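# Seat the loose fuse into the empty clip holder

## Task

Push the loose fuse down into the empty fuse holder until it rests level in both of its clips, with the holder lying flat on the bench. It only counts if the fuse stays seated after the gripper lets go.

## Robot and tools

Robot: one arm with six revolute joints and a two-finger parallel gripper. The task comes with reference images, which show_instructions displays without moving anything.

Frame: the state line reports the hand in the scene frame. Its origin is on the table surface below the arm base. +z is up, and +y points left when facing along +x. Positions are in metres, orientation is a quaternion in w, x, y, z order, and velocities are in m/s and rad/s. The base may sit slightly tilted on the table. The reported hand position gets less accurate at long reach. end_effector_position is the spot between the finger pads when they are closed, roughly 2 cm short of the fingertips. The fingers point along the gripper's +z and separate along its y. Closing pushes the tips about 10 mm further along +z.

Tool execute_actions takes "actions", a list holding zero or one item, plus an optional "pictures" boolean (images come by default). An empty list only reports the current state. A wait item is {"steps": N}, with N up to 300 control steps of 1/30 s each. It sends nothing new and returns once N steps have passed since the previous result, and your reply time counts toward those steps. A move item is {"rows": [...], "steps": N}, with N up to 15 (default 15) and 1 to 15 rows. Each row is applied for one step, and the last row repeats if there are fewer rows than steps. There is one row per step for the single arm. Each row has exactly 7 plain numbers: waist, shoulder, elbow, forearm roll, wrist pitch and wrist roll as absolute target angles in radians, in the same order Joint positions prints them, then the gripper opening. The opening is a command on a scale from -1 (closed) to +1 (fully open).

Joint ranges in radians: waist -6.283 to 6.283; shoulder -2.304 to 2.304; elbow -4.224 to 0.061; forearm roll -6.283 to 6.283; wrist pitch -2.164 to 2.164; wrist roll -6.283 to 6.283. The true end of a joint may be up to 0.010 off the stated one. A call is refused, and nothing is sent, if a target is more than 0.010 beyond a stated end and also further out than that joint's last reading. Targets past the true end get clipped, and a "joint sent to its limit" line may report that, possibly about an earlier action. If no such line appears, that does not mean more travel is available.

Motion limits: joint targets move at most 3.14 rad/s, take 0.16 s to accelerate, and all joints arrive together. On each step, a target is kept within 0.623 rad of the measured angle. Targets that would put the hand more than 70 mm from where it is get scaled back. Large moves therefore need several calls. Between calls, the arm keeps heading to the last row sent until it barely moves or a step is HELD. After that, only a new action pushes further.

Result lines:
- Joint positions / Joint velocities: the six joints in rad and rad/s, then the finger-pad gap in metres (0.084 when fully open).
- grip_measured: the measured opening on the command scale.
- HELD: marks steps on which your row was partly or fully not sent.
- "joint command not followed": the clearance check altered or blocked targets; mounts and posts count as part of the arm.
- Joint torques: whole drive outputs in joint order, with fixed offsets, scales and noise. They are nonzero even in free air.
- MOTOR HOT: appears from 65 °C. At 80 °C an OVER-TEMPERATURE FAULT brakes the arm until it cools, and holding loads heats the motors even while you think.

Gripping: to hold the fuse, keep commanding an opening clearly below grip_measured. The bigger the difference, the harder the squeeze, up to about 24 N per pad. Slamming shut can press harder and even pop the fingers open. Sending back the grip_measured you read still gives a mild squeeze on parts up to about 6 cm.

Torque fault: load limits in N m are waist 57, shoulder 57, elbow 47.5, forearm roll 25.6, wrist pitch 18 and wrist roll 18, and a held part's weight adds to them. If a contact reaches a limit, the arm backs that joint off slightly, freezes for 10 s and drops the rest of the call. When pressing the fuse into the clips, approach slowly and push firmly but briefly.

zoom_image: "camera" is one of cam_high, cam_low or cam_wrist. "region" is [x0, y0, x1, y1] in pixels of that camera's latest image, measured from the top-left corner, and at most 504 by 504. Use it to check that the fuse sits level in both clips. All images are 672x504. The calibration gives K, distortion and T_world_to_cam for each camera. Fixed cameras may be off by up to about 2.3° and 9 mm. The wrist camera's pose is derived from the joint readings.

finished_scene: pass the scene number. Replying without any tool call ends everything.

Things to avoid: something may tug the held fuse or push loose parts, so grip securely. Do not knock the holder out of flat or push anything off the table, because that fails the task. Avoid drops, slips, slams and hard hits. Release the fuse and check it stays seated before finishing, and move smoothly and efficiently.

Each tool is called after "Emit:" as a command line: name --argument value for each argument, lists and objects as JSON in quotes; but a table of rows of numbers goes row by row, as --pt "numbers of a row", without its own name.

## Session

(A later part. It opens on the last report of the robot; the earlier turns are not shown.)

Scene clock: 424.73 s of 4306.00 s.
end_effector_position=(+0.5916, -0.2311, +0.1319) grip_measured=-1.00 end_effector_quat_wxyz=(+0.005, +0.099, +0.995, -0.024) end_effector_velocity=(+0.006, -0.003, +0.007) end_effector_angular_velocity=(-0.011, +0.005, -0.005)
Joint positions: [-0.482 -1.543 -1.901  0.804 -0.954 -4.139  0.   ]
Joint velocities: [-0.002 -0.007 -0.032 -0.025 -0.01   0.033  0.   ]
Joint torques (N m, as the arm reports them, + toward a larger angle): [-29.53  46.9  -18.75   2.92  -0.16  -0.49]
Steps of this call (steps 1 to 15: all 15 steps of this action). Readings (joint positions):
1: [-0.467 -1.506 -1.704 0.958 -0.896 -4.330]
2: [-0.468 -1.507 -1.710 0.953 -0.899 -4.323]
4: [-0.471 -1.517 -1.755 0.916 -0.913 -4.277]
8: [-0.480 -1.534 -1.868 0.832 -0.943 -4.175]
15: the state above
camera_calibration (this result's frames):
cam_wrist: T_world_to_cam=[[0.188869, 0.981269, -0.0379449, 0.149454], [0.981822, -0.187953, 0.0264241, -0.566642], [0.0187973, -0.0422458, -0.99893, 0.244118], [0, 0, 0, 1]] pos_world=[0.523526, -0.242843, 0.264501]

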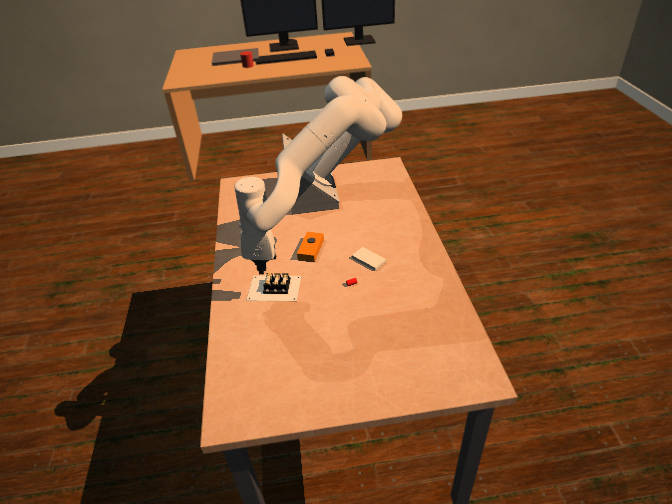

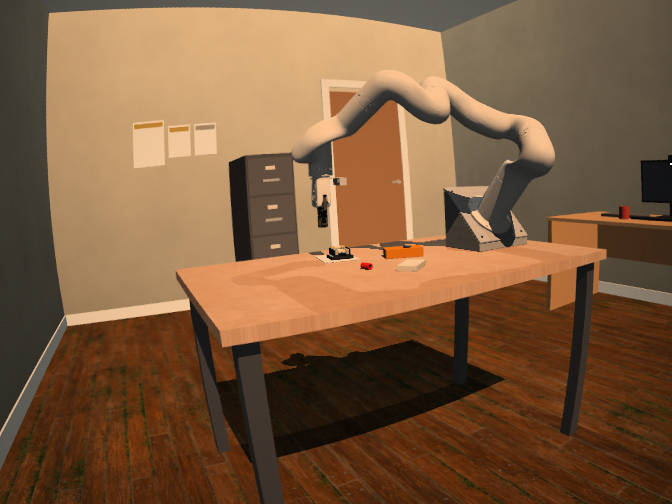

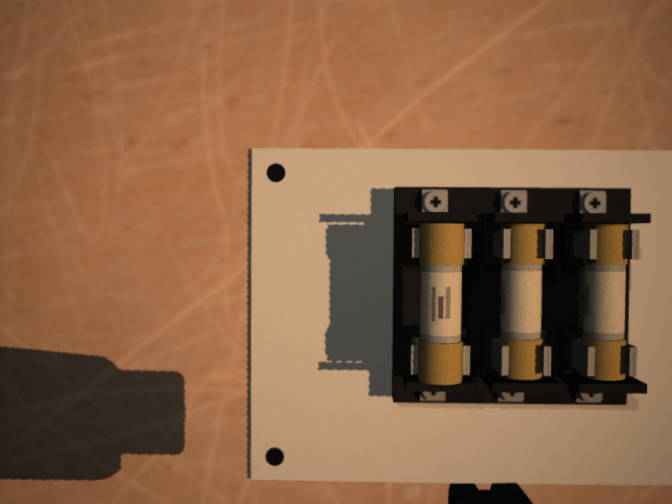

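Emit:
execute_actions --actions '[{"rows":[[-0.4752,-1.5203,-1.7282,0.9578,-0.8976,-4.3189,-1]],"steps":15}]' --pictures false

Emit:
execute_actions --actions '[{"rows":[[-0.4517,-1.5489,-1.7348,0.9974,-0.8844,-4.3409,-1]],"steps":15}]'

Scene clock: 439.27 s of 4306.00 s.
end_effector_position=(+0.5548, -0.2181, +0.0890) grip_measured=-1.00 end_effector_quat_wxyz=(+0.020, +0.098, +0.995, +0.004) end_effector_velocity=(-0.007, +0.002, -0.007) end_effector_angular_velocity=(+0.006, -0.005, -0.000)
Joint positions: [-0.475 -1.52  -1.731  0.955 -0.898 -4.316  0.   ]
Joint velocities: [ 0.002  0.003  0.028  0.025  0.009 -0.03   0.   ]
Joint torques (N m, as the arm reports them, + toward a larger angle): [-27.11  43.45 -18.46   2.71  -0.05  -0.15]
Steps of this call (steps 1 to 15: the robot went on to your last target; steps 16 to 90: nothing new was sent; then 11.03 s passed at rest; steps 91 to 105: all 15 steps of this action). Readings (joint positions):
91: [-0.482 -1.543 -1.905 0.801 -0.955 -4.137]
92: [-0.482 -1.542 -1.899 0.807 -0.953 -4.143]
94: [-0.480 -1.535 -1.857 0.846 -0.938 -4.189]
98: [-0.476 -1.526 -1.759 0.928 -0.909 -4.283]
105: the state above

Scene clock: 439.77 s of 4306.00 s.
end_effector_position=(+0.5544, -0.2167, +0.0653) grip_measured=-1.00 end_effector_quat_wxyz=(+0.021, +0.099, +0.995, +0.006) end_effector_velocity=(-0.000, +0.000, -0.003) end_effector_angular_velocity=(+0.001, -0.000, -0.001)
Joint positions: [-0.452 -1.548 -1.735  0.997 -0.885 -4.341  0.   ]
Joint velocities: [ 0.003 -0.004 -0.     0.005  0.001 -0.003  0.   ]
Joint torques (N m, as the arm reports them, + toward a larger angle): [-28.2   43.19 -17.11   3.06  -0.27  -0.49]
Steps of this call (steps 1 to 15: all 15 steps of this action). Readings (joint positions):
1: [-0.475 -1.521 -1.731 0.956 -0.898 -4.317]
2: [-0.473 -1.523 -1.731 0.961 -0.896 -4.320]
4: [-0.465 -1.533 -1.733 0.975 -0.892 -4.328]
8: [-0.455 -1.546 -1.734 0.991 -0.886 -4.337]
15: the state above
camera_calibration (this result's frames):
cam_wrist: T_world_to_cam=[[0.188487, 0.98177, 0.0244856, 0.136115], [0.980444, -0.189552, 0.0529209, -0.526936], [0.0565975, 0.0140319, -0.998298, 0.170098], [0, 0, 0, 1]] pos_world=[0.481348, -0.235902, 0.194361]

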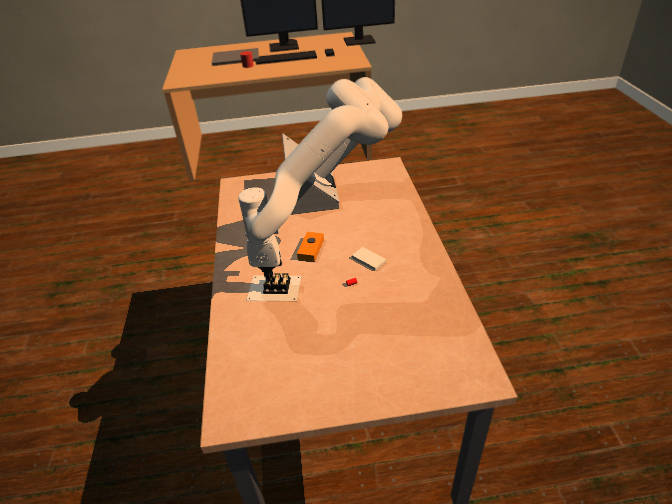

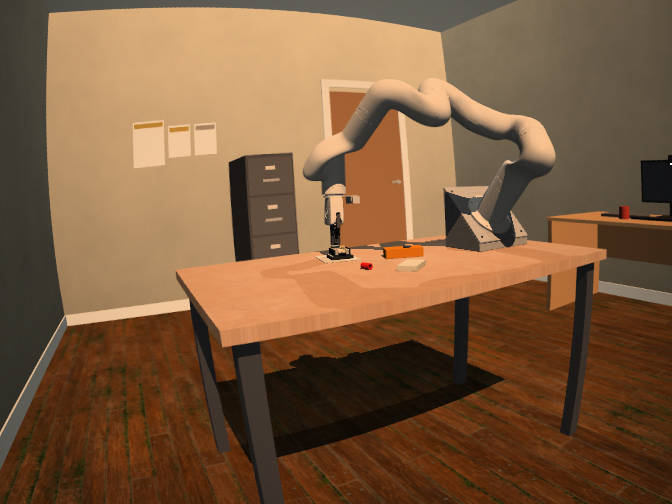

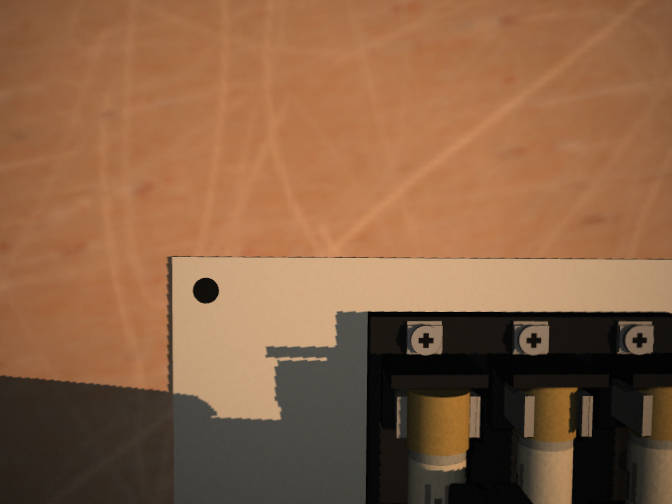

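Emit:
execute_actions --actions '[{"rows":[[-0.4485,-1.5528,-1.7357,1.0028,-0.8826,-4.3439,-1],[-0.4464,-1.5554,-1.7363,1.0064,-0.8814,-4.3459,-1],[-0.4442,-1.558,-1.7369,1.01,-0.8802,-4.3479,-1],[-0.4442,-1.558,-1.7369,1.01,-0.8802,-4.3479,-1],[-0.4421,-1.5606,-1.7375,1.0136,-0.879,-4.3499,-1],[-0.4421,-1.5606,-1.7375,1.0136,-0.879,-4.3499,-1],[-0.44,-1.5632,-1.7381,1.0172,-0.8778,-4.3519,-1],[-0.44,-1.5632,-1.7381,1.0172,-0.8778,-4.3519,-1],[-0.4378,-1.5658,-1.7387,1.0208,-0.8766,-4.3539,-1]],"steps":15}]'

Scene clock: 451.60 s of 4306.00 s.
end_effector_position=(+0.5559, -0.2152, +0.0542) grip_measured=-1.00 end_effector_quat_wxyz=(+0.023, +0.098, +0.995, +0.008) end_effector_velocity=(+0.001, -0.000, -0.002) end_effector_angular_velocity=(+0.001, -0.005, +0.002)
Joint positions: [-0.44  -1.562 -1.74   1.02  -0.881 -4.353  0.   ]
Joint velocities: [ 0.001 -0.004 -0.002  0.01   0.001 -0.009  0.   ]
Joint torques (N m, as the arm reports them, + toward a larger angle): [-15.6   12.9   -3.71   1.66   3.89  -0.62]
Steps of this call (steps 1 to 15: the robot went on to your last target; steps 16 to 90: nothing new was sent; then 8.33 s passed at rest; steps 91 to 105: all 15 steps of this action). Readings (joint positions):
91: [-0.452 -1.549 -1.735 0.998 -0.884 -4.341]
92: [-0.451 -1.549 -1.735 0.998 -0.884 -4.341]
94: [-0.449 -1.552 -1.736 1.002 -0.883 -4.343]
98: [-0.445 -1.556 -1.738 1.010 -0.882 -4.348]
105: the state above
camera_calibration (this result's frames):
cam_wrist: T_world_to_cam=[[0.18728, 0.981888, 0.0286666, 0.135048], [0.980461, -0.188637, 0.0557851, -0.527519], [0.0601823, 0.0176591, -0.998031, 0.157681], [0, 0, 0, 1]] pos_world=[0.48243, -0.234896, 0.182927]

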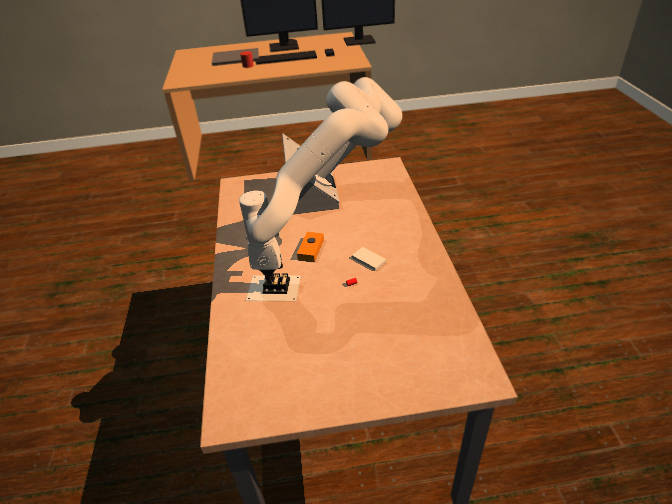

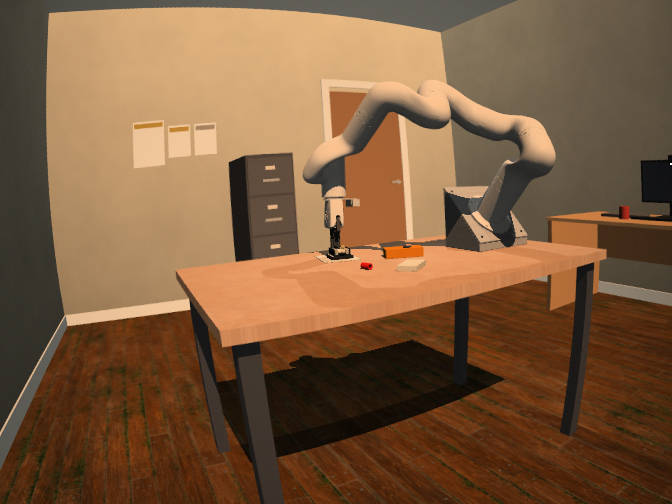

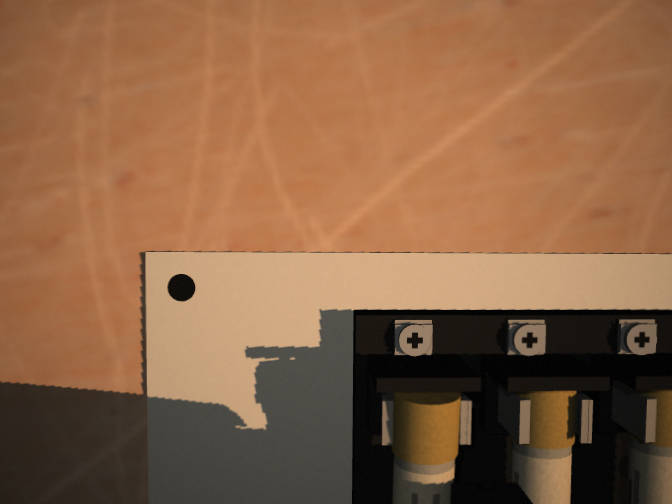

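Emit:
execute_actions --actions '[{"rows":[[-0.4377,-1.5684,-1.7393,1.0244,-0.8754,-4.3559,-1],[-0.4377,-1.5684,-1.7393,1.0244,-0.8754,-4.3559,-1],[-0.4377,-1.5684,-1.7393,1.0244,-0.8754,-4.3559,-1],[-0.4377,-1.5684,-1.7393,1.0244,-0.8754,-4.3559,-1],[-0.4377,-1.5684,-1.7393,1.0244,-0.8754,-4.3559,-1],[-0.4356,-1.571,-1.7399,1.028,-0.8742,-4.3579,-1]],"steps":12}]'

Scene clock: 457.47 s of 4306.00 s.
end_effector_position=(+0.5567, -0.2150, +0.0531) grip_measured=-1.00 end_effector_quat_wxyz=(+0.024, +0.098, +0.995, +0.008) end_effector_velocity=(+0.000, +0.000, -0.000) end_effector_angular_velocity=(+0.007, -0.006, -0.003)
Joint positions: [-0.438 -1.563 -1.74   1.027 -0.879 -4.357  0.   ]
Joint velocities: [-0.002 -0.002 -0.     0.009 -0.005 -0.005  0.   ]
Joint torques (N m, as the arm reports them, + toward a larger angle): [ 0.56  2.34 -4.12  5.35  5.21 -0.65]
Steps of this call (steps 1 to 15: the robot went on to your last target; steps 16 to 90: nothing new was sent; then 2.47 s passed at rest; steps 91 to 102: all 12 steps of this action). Readings (joint positions):
91: [-0.438 -1.561 -1.739 1.021 -0.877 -4.354]
92: [-0.438 -1.561 -1.739 1.021 -0.877 -4.354]
94: [-0.438 -1.562 -1.739 1.022 -0.878 -4.355]
98: [-0.438 -1.563 -1.740 1.025 -0.879 -4.356]
102: the state above
camera_calibration (this result's frames):
cam_wrist: T_world_to_cam=[[0.187296, 0.981868, 0.0292356, 0.13472], [0.980216, -0.188755, 0.0595708, -0.528301], [0.064009, 0.0174998, -0.997796, 0.154326], [0, 0, 0, 1]] pos_world=[0.482738, -0.234698, 0.181518]

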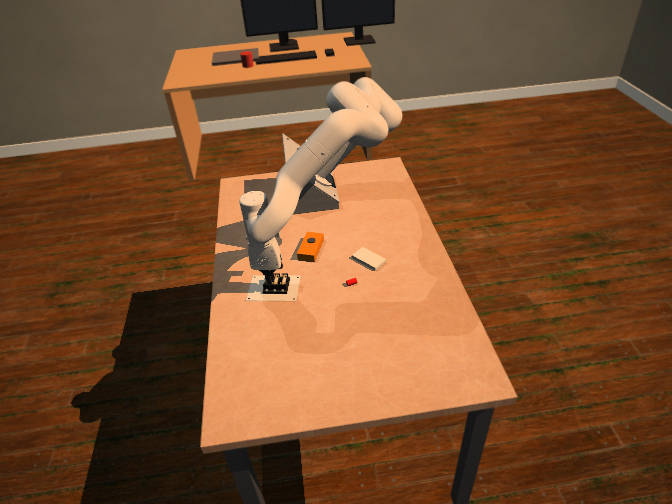

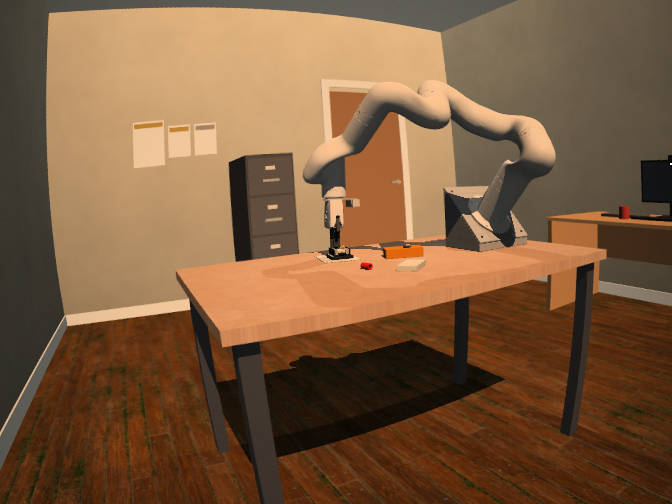

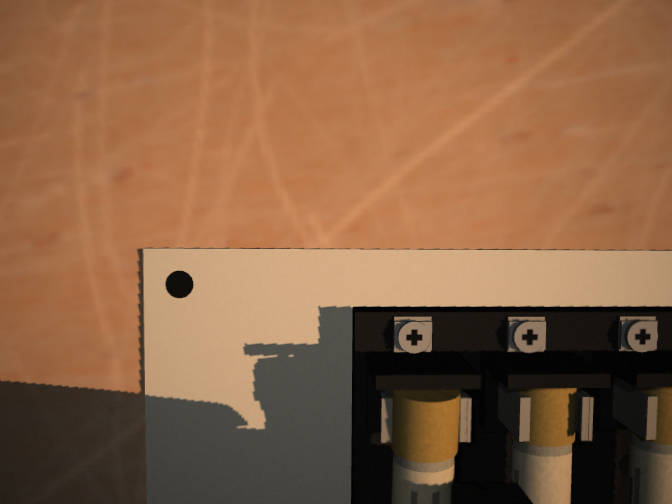

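Emit:
execute_actions --actions '[{"rows":[[-0.4752,-1.5203,-1.7282,0.9578,-0.8976,-4.3189,-1]],"steps":15}]' --pictures false

Emit:
execute_actions --actions '[{"rows":[[-0.486,-1.543,-1.905,0.801,-0.955,-4.136,-1]],"steps":15}]'

Emit:
zoom_image --camera "cam_wrist" --region '[380,170,672,420]'

Emit:
zoom_image --camera "cam_high" --region '[240,260,310,310]'

Scene clock: 463.53 s of 4306.00 s.
end_effector_position=(+0.5534, -0.2179, +0.0869) grip_measured=-1.00 end_effector_quat_wxyz=(+0.019, +0.099, +0.995, +0.004) end_effector_velocity=(+0.002, +0.001, +0.009) end_effector_angular_velocity=(+0.004, -0.001, +0.003)
Joint positions: [-0.474 -1.522 -1.728  0.959 -0.896 -4.319  0.   ]
Joint velocities: [-0.007  0.009 -0.002 -0.011 -0.011  0.006  0.   ]
Joint torques (N m, as the arm reports them, + toward a larger angle): [-28.66  43.8  -18.03   3.13  -0.15  -0.59]
Steps of this call (steps 1 to 15: the robot went on to your last target; steps 16 to 90: nothing new was sent; then 2.57 s passed at rest; steps 91 to 105: all 15 steps of this action). Readings (joint positions):
91: [-0.439 -1.563 -1.740 1.028 -0.880 -4.358]
92: [-0.441 -1.561 -1.739 1.023 -0.881 -4.354]
94: [-0.450 -1.550 -1.731 1.000 -0.881 -4.342]
98: [-0.469 -1.529 -1.728 0.969 -0.890 -4.325]
105: the state above

Scene clock: 464.03 s of 4306.00 s.
end_effector_position=(+0.5910, -0.2329, +0.1336) grip_measured=-1.00 end_effector_quat_wxyz=(+0.006, +0.100, +0.995, -0.024) end_effector_velocity=(+0.006, -0.002, +0.009) end_effector_angular_velocity=(-0.012, +0.004, -0.003)
Joint positions: [-0.486 -1.543 -1.902  0.804 -0.954 -4.139  0.   ]
Joint velocities: [-0.002 -0.002 -0.028 -0.025 -0.009  0.031  0.   ]
Joint torques (N m, as the arm reports them, + toward a larger angle): [-28.26  47.02 -19.11   2.81  -0.01  -0.56]
Steps of this call (steps 1 to 15: all 15 steps of this action). Readings (joint positions):
1: [-0.475 -1.521 -1.728 0.958 -0.897 -4.319]
2: [-0.475 -1.522 -1.734 0.953 -0.899 -4.312]
4: [-0.478 -1.529 -1.776 0.913 -0.914 -4.266]
8: [-0.484 -1.537 -1.874 0.831 -0.943 -4.172]
15: the state above
camera_calibration (this result's frames):
cam_wrist: T_world_to_cam=[[0.191914, 0.980696, -0.037482, 0.149401], [0.981174, -0.190887, 0.0293367, -0.567088], [0.0216155, -0.0424064, -0.998867, 0.244032], [0, 0, 0, 1]] pos_world=[0.522464, -0.244418, 0.265992]

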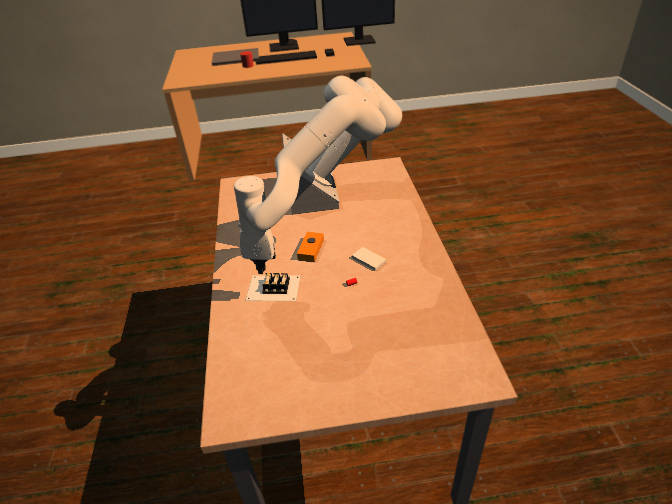

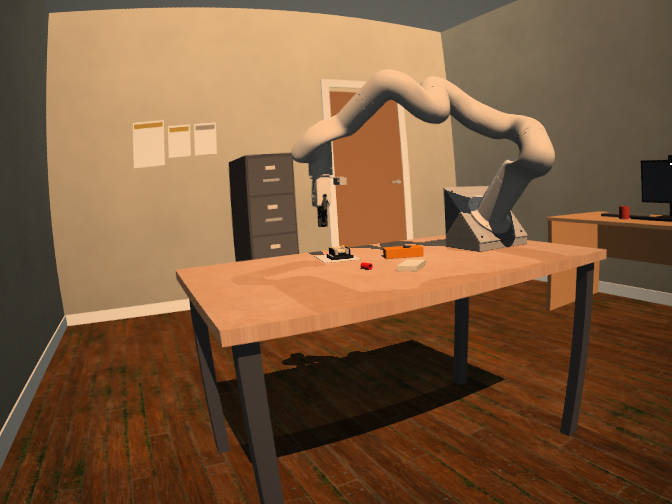

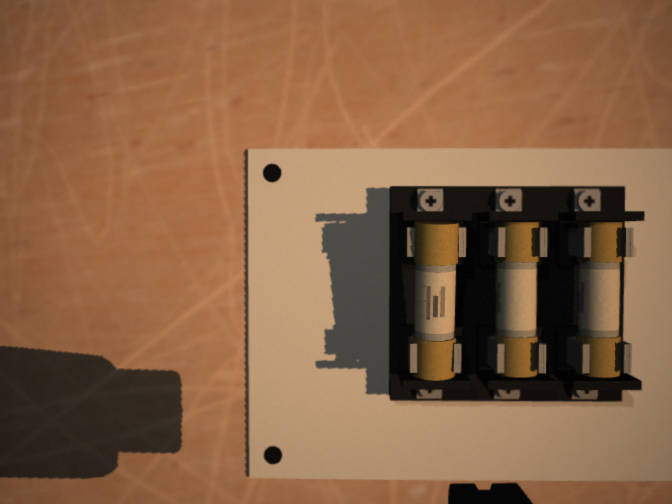

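Region (380, 170, 672, 420) of cam_wrist's 672x504 image, scaled by 1.726, with more detail than that image has; it fills the top 432 rows of this view, and the rest is white.

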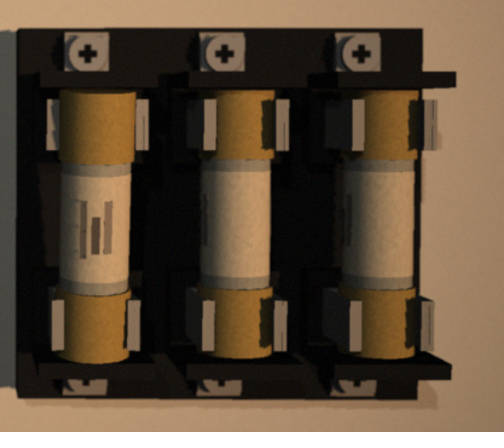

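Region (240, 260, 310, 310) of cam_high's 672x504 image, scaled by 7.200, with more detail than that image has; it fills the top 360 rows of this view, and the rest is white.

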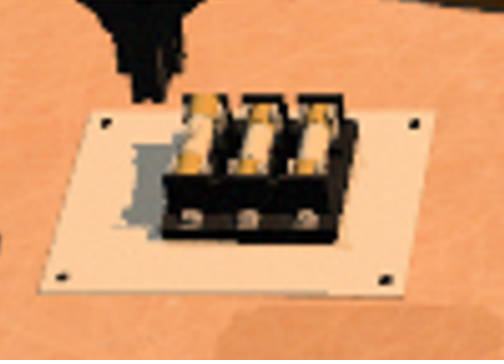

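Emit:
execute_actions --actions '[{"rows":[[-0.4835,-1.5099,-1.6731,1.0003,-0.8817,-4.3714,-1]],"steps":15}]' --pictures false

Emit:
execute_actions --actions '[{"rows":[[-0.4621,-1.5359,-1.6791,1.0363,-0.8697,-4.3914,-1]],"steps":15}]'

Scene clock: 481.33 s of 4306.00 s.
end_effector_position=(+0.5408, -0.2169, +0.0823) grip_measured=-1.00 end_effector_quat_wxyz=(+0.026, +0.103, +0.994, +0.010) end_effector_velocity=(-0.010, +0.003, -0.009) end_effector_angular_velocity=(+0.007, -0.009, -0.000)
Joint positions: [-0.484 -1.51  -1.678  0.996 -0.883 -4.367  0.   ]
Joint velocities: [ 0.     0.006  0.043  0.038  0.014 -0.047  0.   ]
Joint torques (N m, as the arm reports them, + toward a larger angle): [-27.89  43.11 -18.65   2.91  -0.16  -0.69]
Steps of this call (steps 1 to 15: the robot went on to your last target; steps 16 to 90: nothing new was sent; then 13.80 s passed at rest; steps 91 to 105: all 15 steps of this action). Readings (joint positions):
91: [-0.486 -1.543 -1.904 0.801 -0.955 -4.137]
92: [-0.486 -1.542 -1.899 0.807 -0.953 -4.143]
94: [-0.486 -1.534 -1.854 0.847 -0.937 -4.192]
98: [-0.484 -1.519 -1.725 0.954 -0.899 -4.315]
105: the state above

Scene clock: 481.83 s of 4306.00 s.
end_effector_position=(+0.5398, -0.2158, +0.0610) grip_measured=-1.00 end_effector_quat_wxyz=(+0.027, +0.103, +0.994, +0.011) end_effector_velocity=(+0.000, +0.000, -0.002) end_effector_angular_velocity=(+0.001, -0.001, +0.000)
Joint positions: [-0.463 -1.535 -1.679  1.036 -0.87  -4.391  0.   ]
Joint velocities: [ 0.002 -0.002 -0.001  0.005  0.    -0.003  0.   ]
Joint torques (N m, as the arm reports them, + toward a larger angle): [-24.57  39.78 -16.02   2.86   0.27  -0.47]
Steps of this call (steps 1 to 15: all 15 steps of this action). Readings (joint positions):
1: [-0.483 -1.510 -1.677 0.998 -0.882 -4.369]
2: [-0.482 -1.512 -1.677 1.003 -0.881 -4.372]
4: [-0.474 -1.521 -1.678 1.016 -0.876 -4.380]
8: [-0.465 -1.533 -1.678 1.031 -0.872 -4.388]
15: the state above
camera_calibration (this result's frames):
cam_wrist: T_world_to_cam=[[0.19692, 0.979769, 0.0357195, 0.132397], [0.977921, -0.198887, 0.0641493, -0.513569], [0.0699557, 0.0222986, -0.997301, 0.161128], [0, 0, 0, 1]] pos_world=[0.464886, -0.235454, 0.188909]

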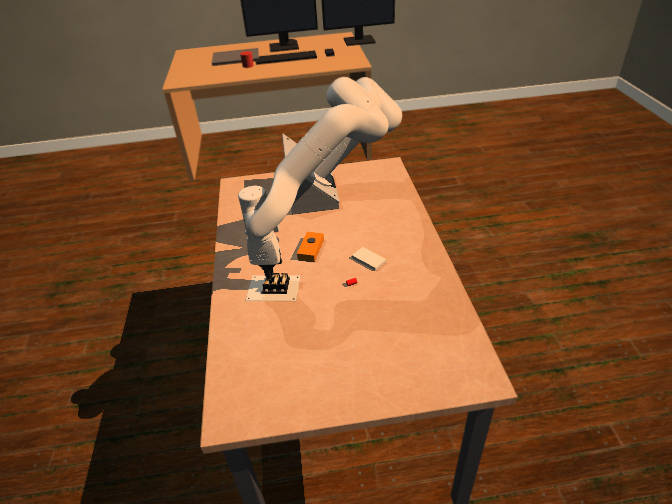

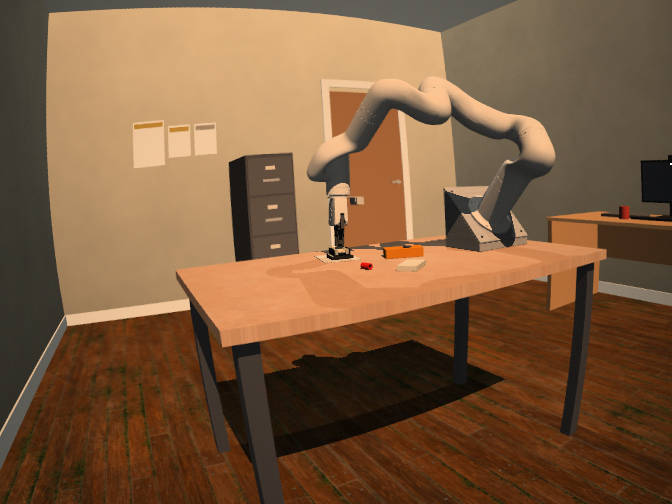

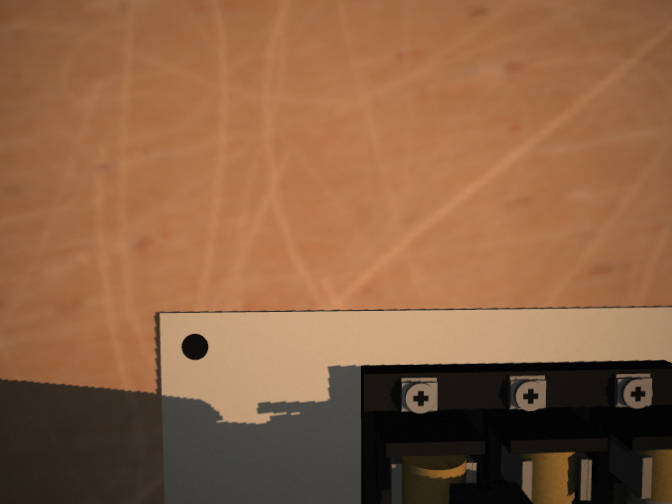

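Emit:
execute_actions --actions '[{"rows":[[-0.46,-1.5385,-1.6797,1.0399,-0.8685,-4.3934,-1],[-0.46,-1.5385,-1.6797,1.0399,-0.8685,-4.3934,-1],[-0.4578,-1.5411,-1.6803,1.0435,-0.8673,-4.3954,-1],[-0.4578,-1.5411,-1.6803,1.0435,-0.8673,-4.3954,-1],[-0.4557,-1.5437,-1.6809,1.0471,-0.8661,-4.3974,-1],[-0.4557,-1.5437,-1.6809,1.0471,-0.8661,-4.3974,-1],[-0.4535,-1.5463,-1.6815,1.0507,-0.8649,-4.3994,-1],[-0.4535,-1.5463,-1.6815,1.0507,-0.8649,-4.3994,-1],[-0.4514,-1.5489,-1.6821,1.0543,-0.8637,-4.4014,-1]],"steps":15}]'

Scene clock: 490.03 s of 4306.00 s.
end_effector_position=(+0.5404, -0.2163, +0.0531) grip_measured=-1.00 end_effector_quat_wxyz=(+0.029, +0.103, +0.994, +0.011) end_effector_velocity=(+0.005, -0.000, -0.003) end_effector_angular_velocity=(-0.007, -0.010, +0.003)
Joint positions: [-0.454 -1.546 -1.683  1.052 -0.864 -4.401  0.   ]
Joint velocities: [ 0.008 -0.005 -0.008  0.017  0.007 -0.008  0.   ]
Joint torques (N m, as the arm reports them, + toward a larger angle): [-0.63 15.42 -6.98  5.97  0.14 -0.45]
Steps of this call (steps 1 to 15: the robot went on to your last target; steps 16 to 90: nothing new was sent; then 4.70 s passed at rest; steps 91 to 105: all 15 steps of this action). Readings (joint positions):
91: [-0.462 -1.536 -1.679 1.036 -0.870 -4.391]
92: [-0.462 -1.536 -1.679 1.037 -0.870 -4.392]
94: [-0.461 -1.537 -1.680 1.038 -0.870 -4.393]
98: [-0.457 -1.542 -1.680 1.044 -0.867 -4.396]
105: the state above
camera_calibration (this result's frames):
cam_wrist: T_world_to_cam=[[0.196855, 0.97982, 0.0346506, 0.133156], [0.977728, -0.198813, 0.0672443, -0.513801], [0.0727763, 0.0206415, -0.997135, 0.151335], [0, 0, 0, 1]] pos_world=[0.465131, -0.235743, 0.180838]

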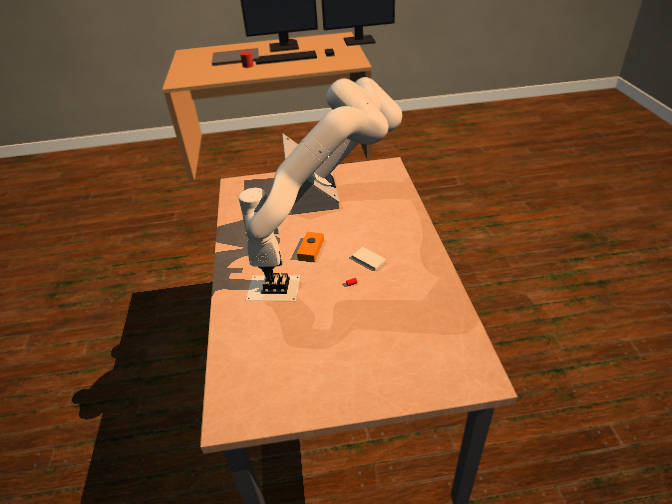

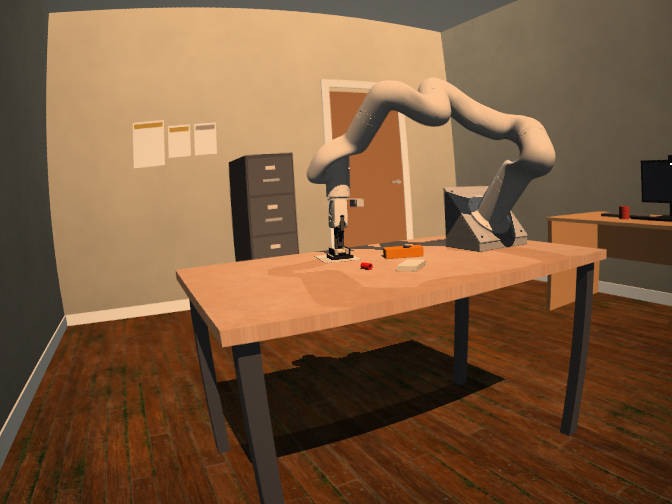

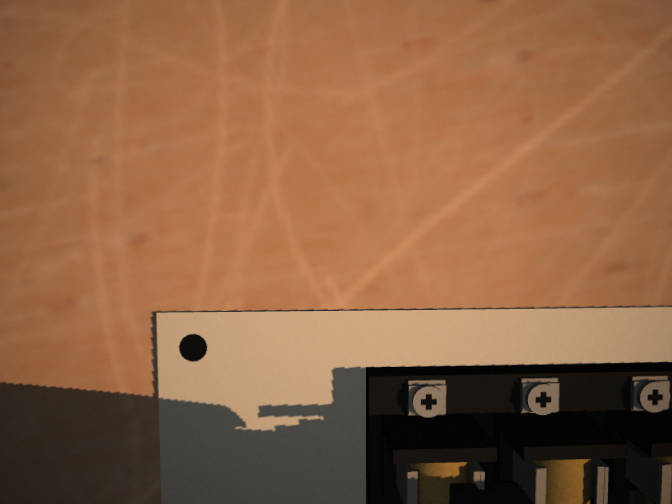

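Lips closed inward—looks snapped.

Emit:
execute_actions --actions '[{"rows":[[-0.4835,-1.5099,-1.6731,1.0003,-0.8817,-4.3714,-1]],"steps":15}]' --pictures false

Emit:
execute_actions --actions '[{"rows":[[-0.486,-1.543,-1.905,0.801,-0.955,-4.136,-1]],"steps":15}]'

Emit:
zoom_image --camera "cam_wrist" --region '[380,170,672,420]'

Emit:
zoom_image --camera "cam_high" --region '[240,260,310,310]'

Scene clock: 503.57 s of 4306.00 s.
end_effector_position=(+0.5389, -0.2164, +0.0800) grip_measured=-1.00 end_effector_quat_wxyz=(+0.026, +0.103, +0.994, +0.011) end_effector_velocity=(+0.001, -0.002, +0.007) end_effector_angular_velocity=(-0.003, -0.003, +0.001)
Joint positions: [-0.483 -1.511 -1.673  1.001 -0.882 -4.372  0.   ]
Joint velocities: [-0.007  0.006 -0.002 -0.008 -0.001  0.004  0.   ]
Joint torques (N m, as the arm reports them, + toward a larger angle): [-26.81  42.56 -17.67   3.17  -0.26  -0.56]
Steps of this call (steps 1 to 15: the robot went on to your last target; steps 16 to 90: nothing new was sent; then 10.03 s passed at rest; steps 91 to 105: all 15 steps of this action). Readings (joint positions):
91: [-0.455 -1.546 -1.682 1.054 -0.864 -4.401]
92: [-0.457 -1.543 -1.681 1.050 -0.864 -4.398]
94: [-0.464 -1.534 -1.675 1.032 -0.871 -4.388]
98: [-0.478 -1.517 -1.673 1.009 -0.879 -4.376]
105: the state above

Scene clock: 504.07 s of 4306.00 s.
end_effector_position=(+0.5905, -0.2328, +0.1332) grip_measured=-1.00 end_effector_quat_wxyz=(+0.006, +0.100, +0.995, -0.023) end_effector_velocity=(+0.008, -0.003, +0.010) end_effector_angular_velocity=(-0.015, +0.012, -0.005)
Joint positions: [-0.486 -1.543 -1.9    0.805 -0.954 -4.141  0.   ]
Joint velocities: [-0.    -0.007 -0.043 -0.039 -0.015  0.048  0.   ]
Joint torques (N m, as the arm reports them, + toward a larger angle): [-30.46  45.18 -18.9    3.13  -0.04  -0.47]
Steps of this call (steps 1 to 15: all 15 steps of this action). Readings (joint positions):
1: [-0.483 -1.511 -1.673 1.000 -0.882 -4.371]
2: [-0.483 -1.512 -1.679 0.995 -0.884 -4.364]
4: [-0.484 -1.520 -1.724 0.954 -0.899 -4.316]
8: [-0.485 -1.534 -1.853 0.848 -0.937 -4.192]
15: the state above
camera_calibration (this result's frames):
cam_wrist: T_world_to_cam=[[0.19202, 0.980703, -0.0367358, 0.149259], [0.981145, -0.190998, 0.0295715, -0.5667], [0.0219844, -0.0417214, -0.998887, 0.243624], [0, 0, 0, 1]] pos_world=[0.521998, -0.244454, 0.265594]

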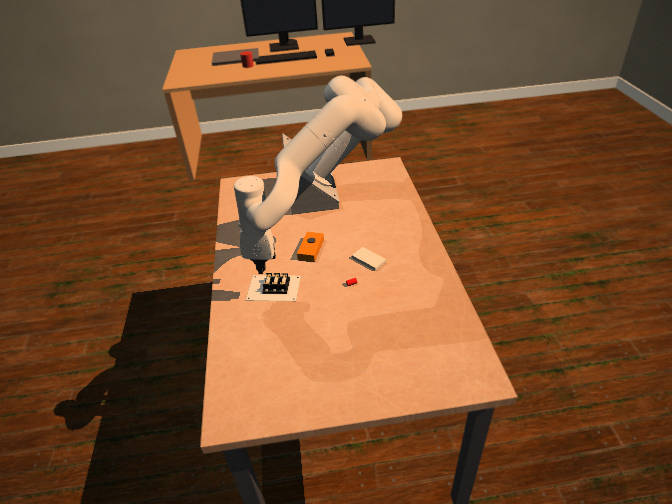

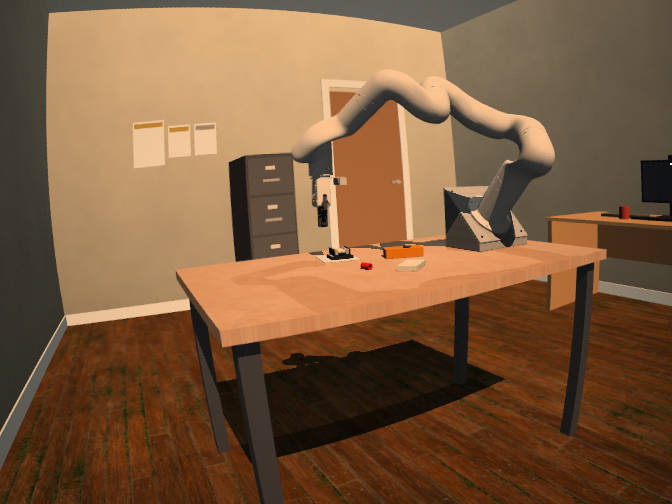

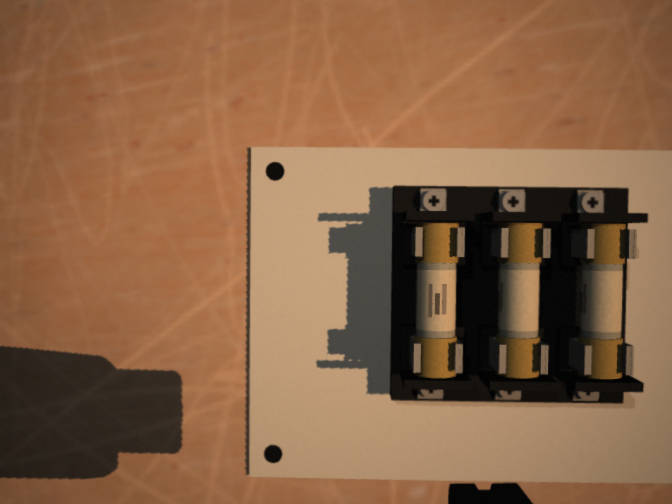

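Region (380, 170, 672, 420) of cam_wrist's 672x504 image, scaled by 1.726, with more detail than that image has; it fills the top 432 rows of this view, and the rest is white.

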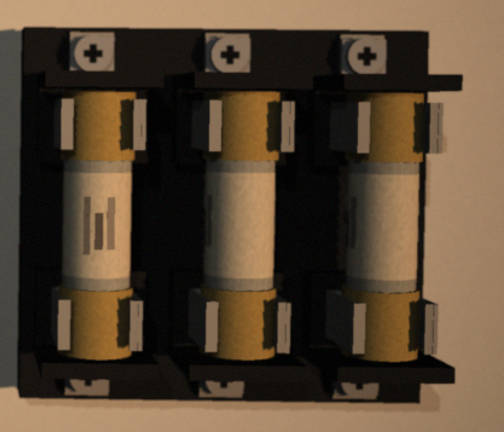

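Region (240, 260, 310, 310) of cam_high's 672x504 image, scaled by 7.200, with more detail than that image has; it fills the top 360 rows of this view, and the rest is white.

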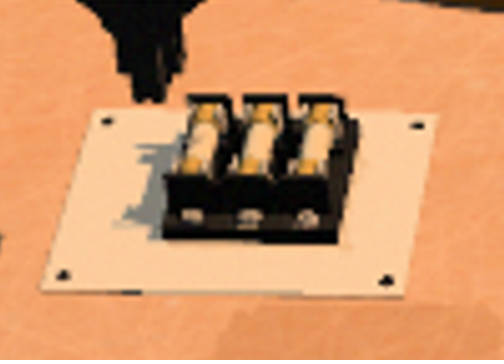

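Emit:
finished_scene --scene 2

The scene is finished: the task was done.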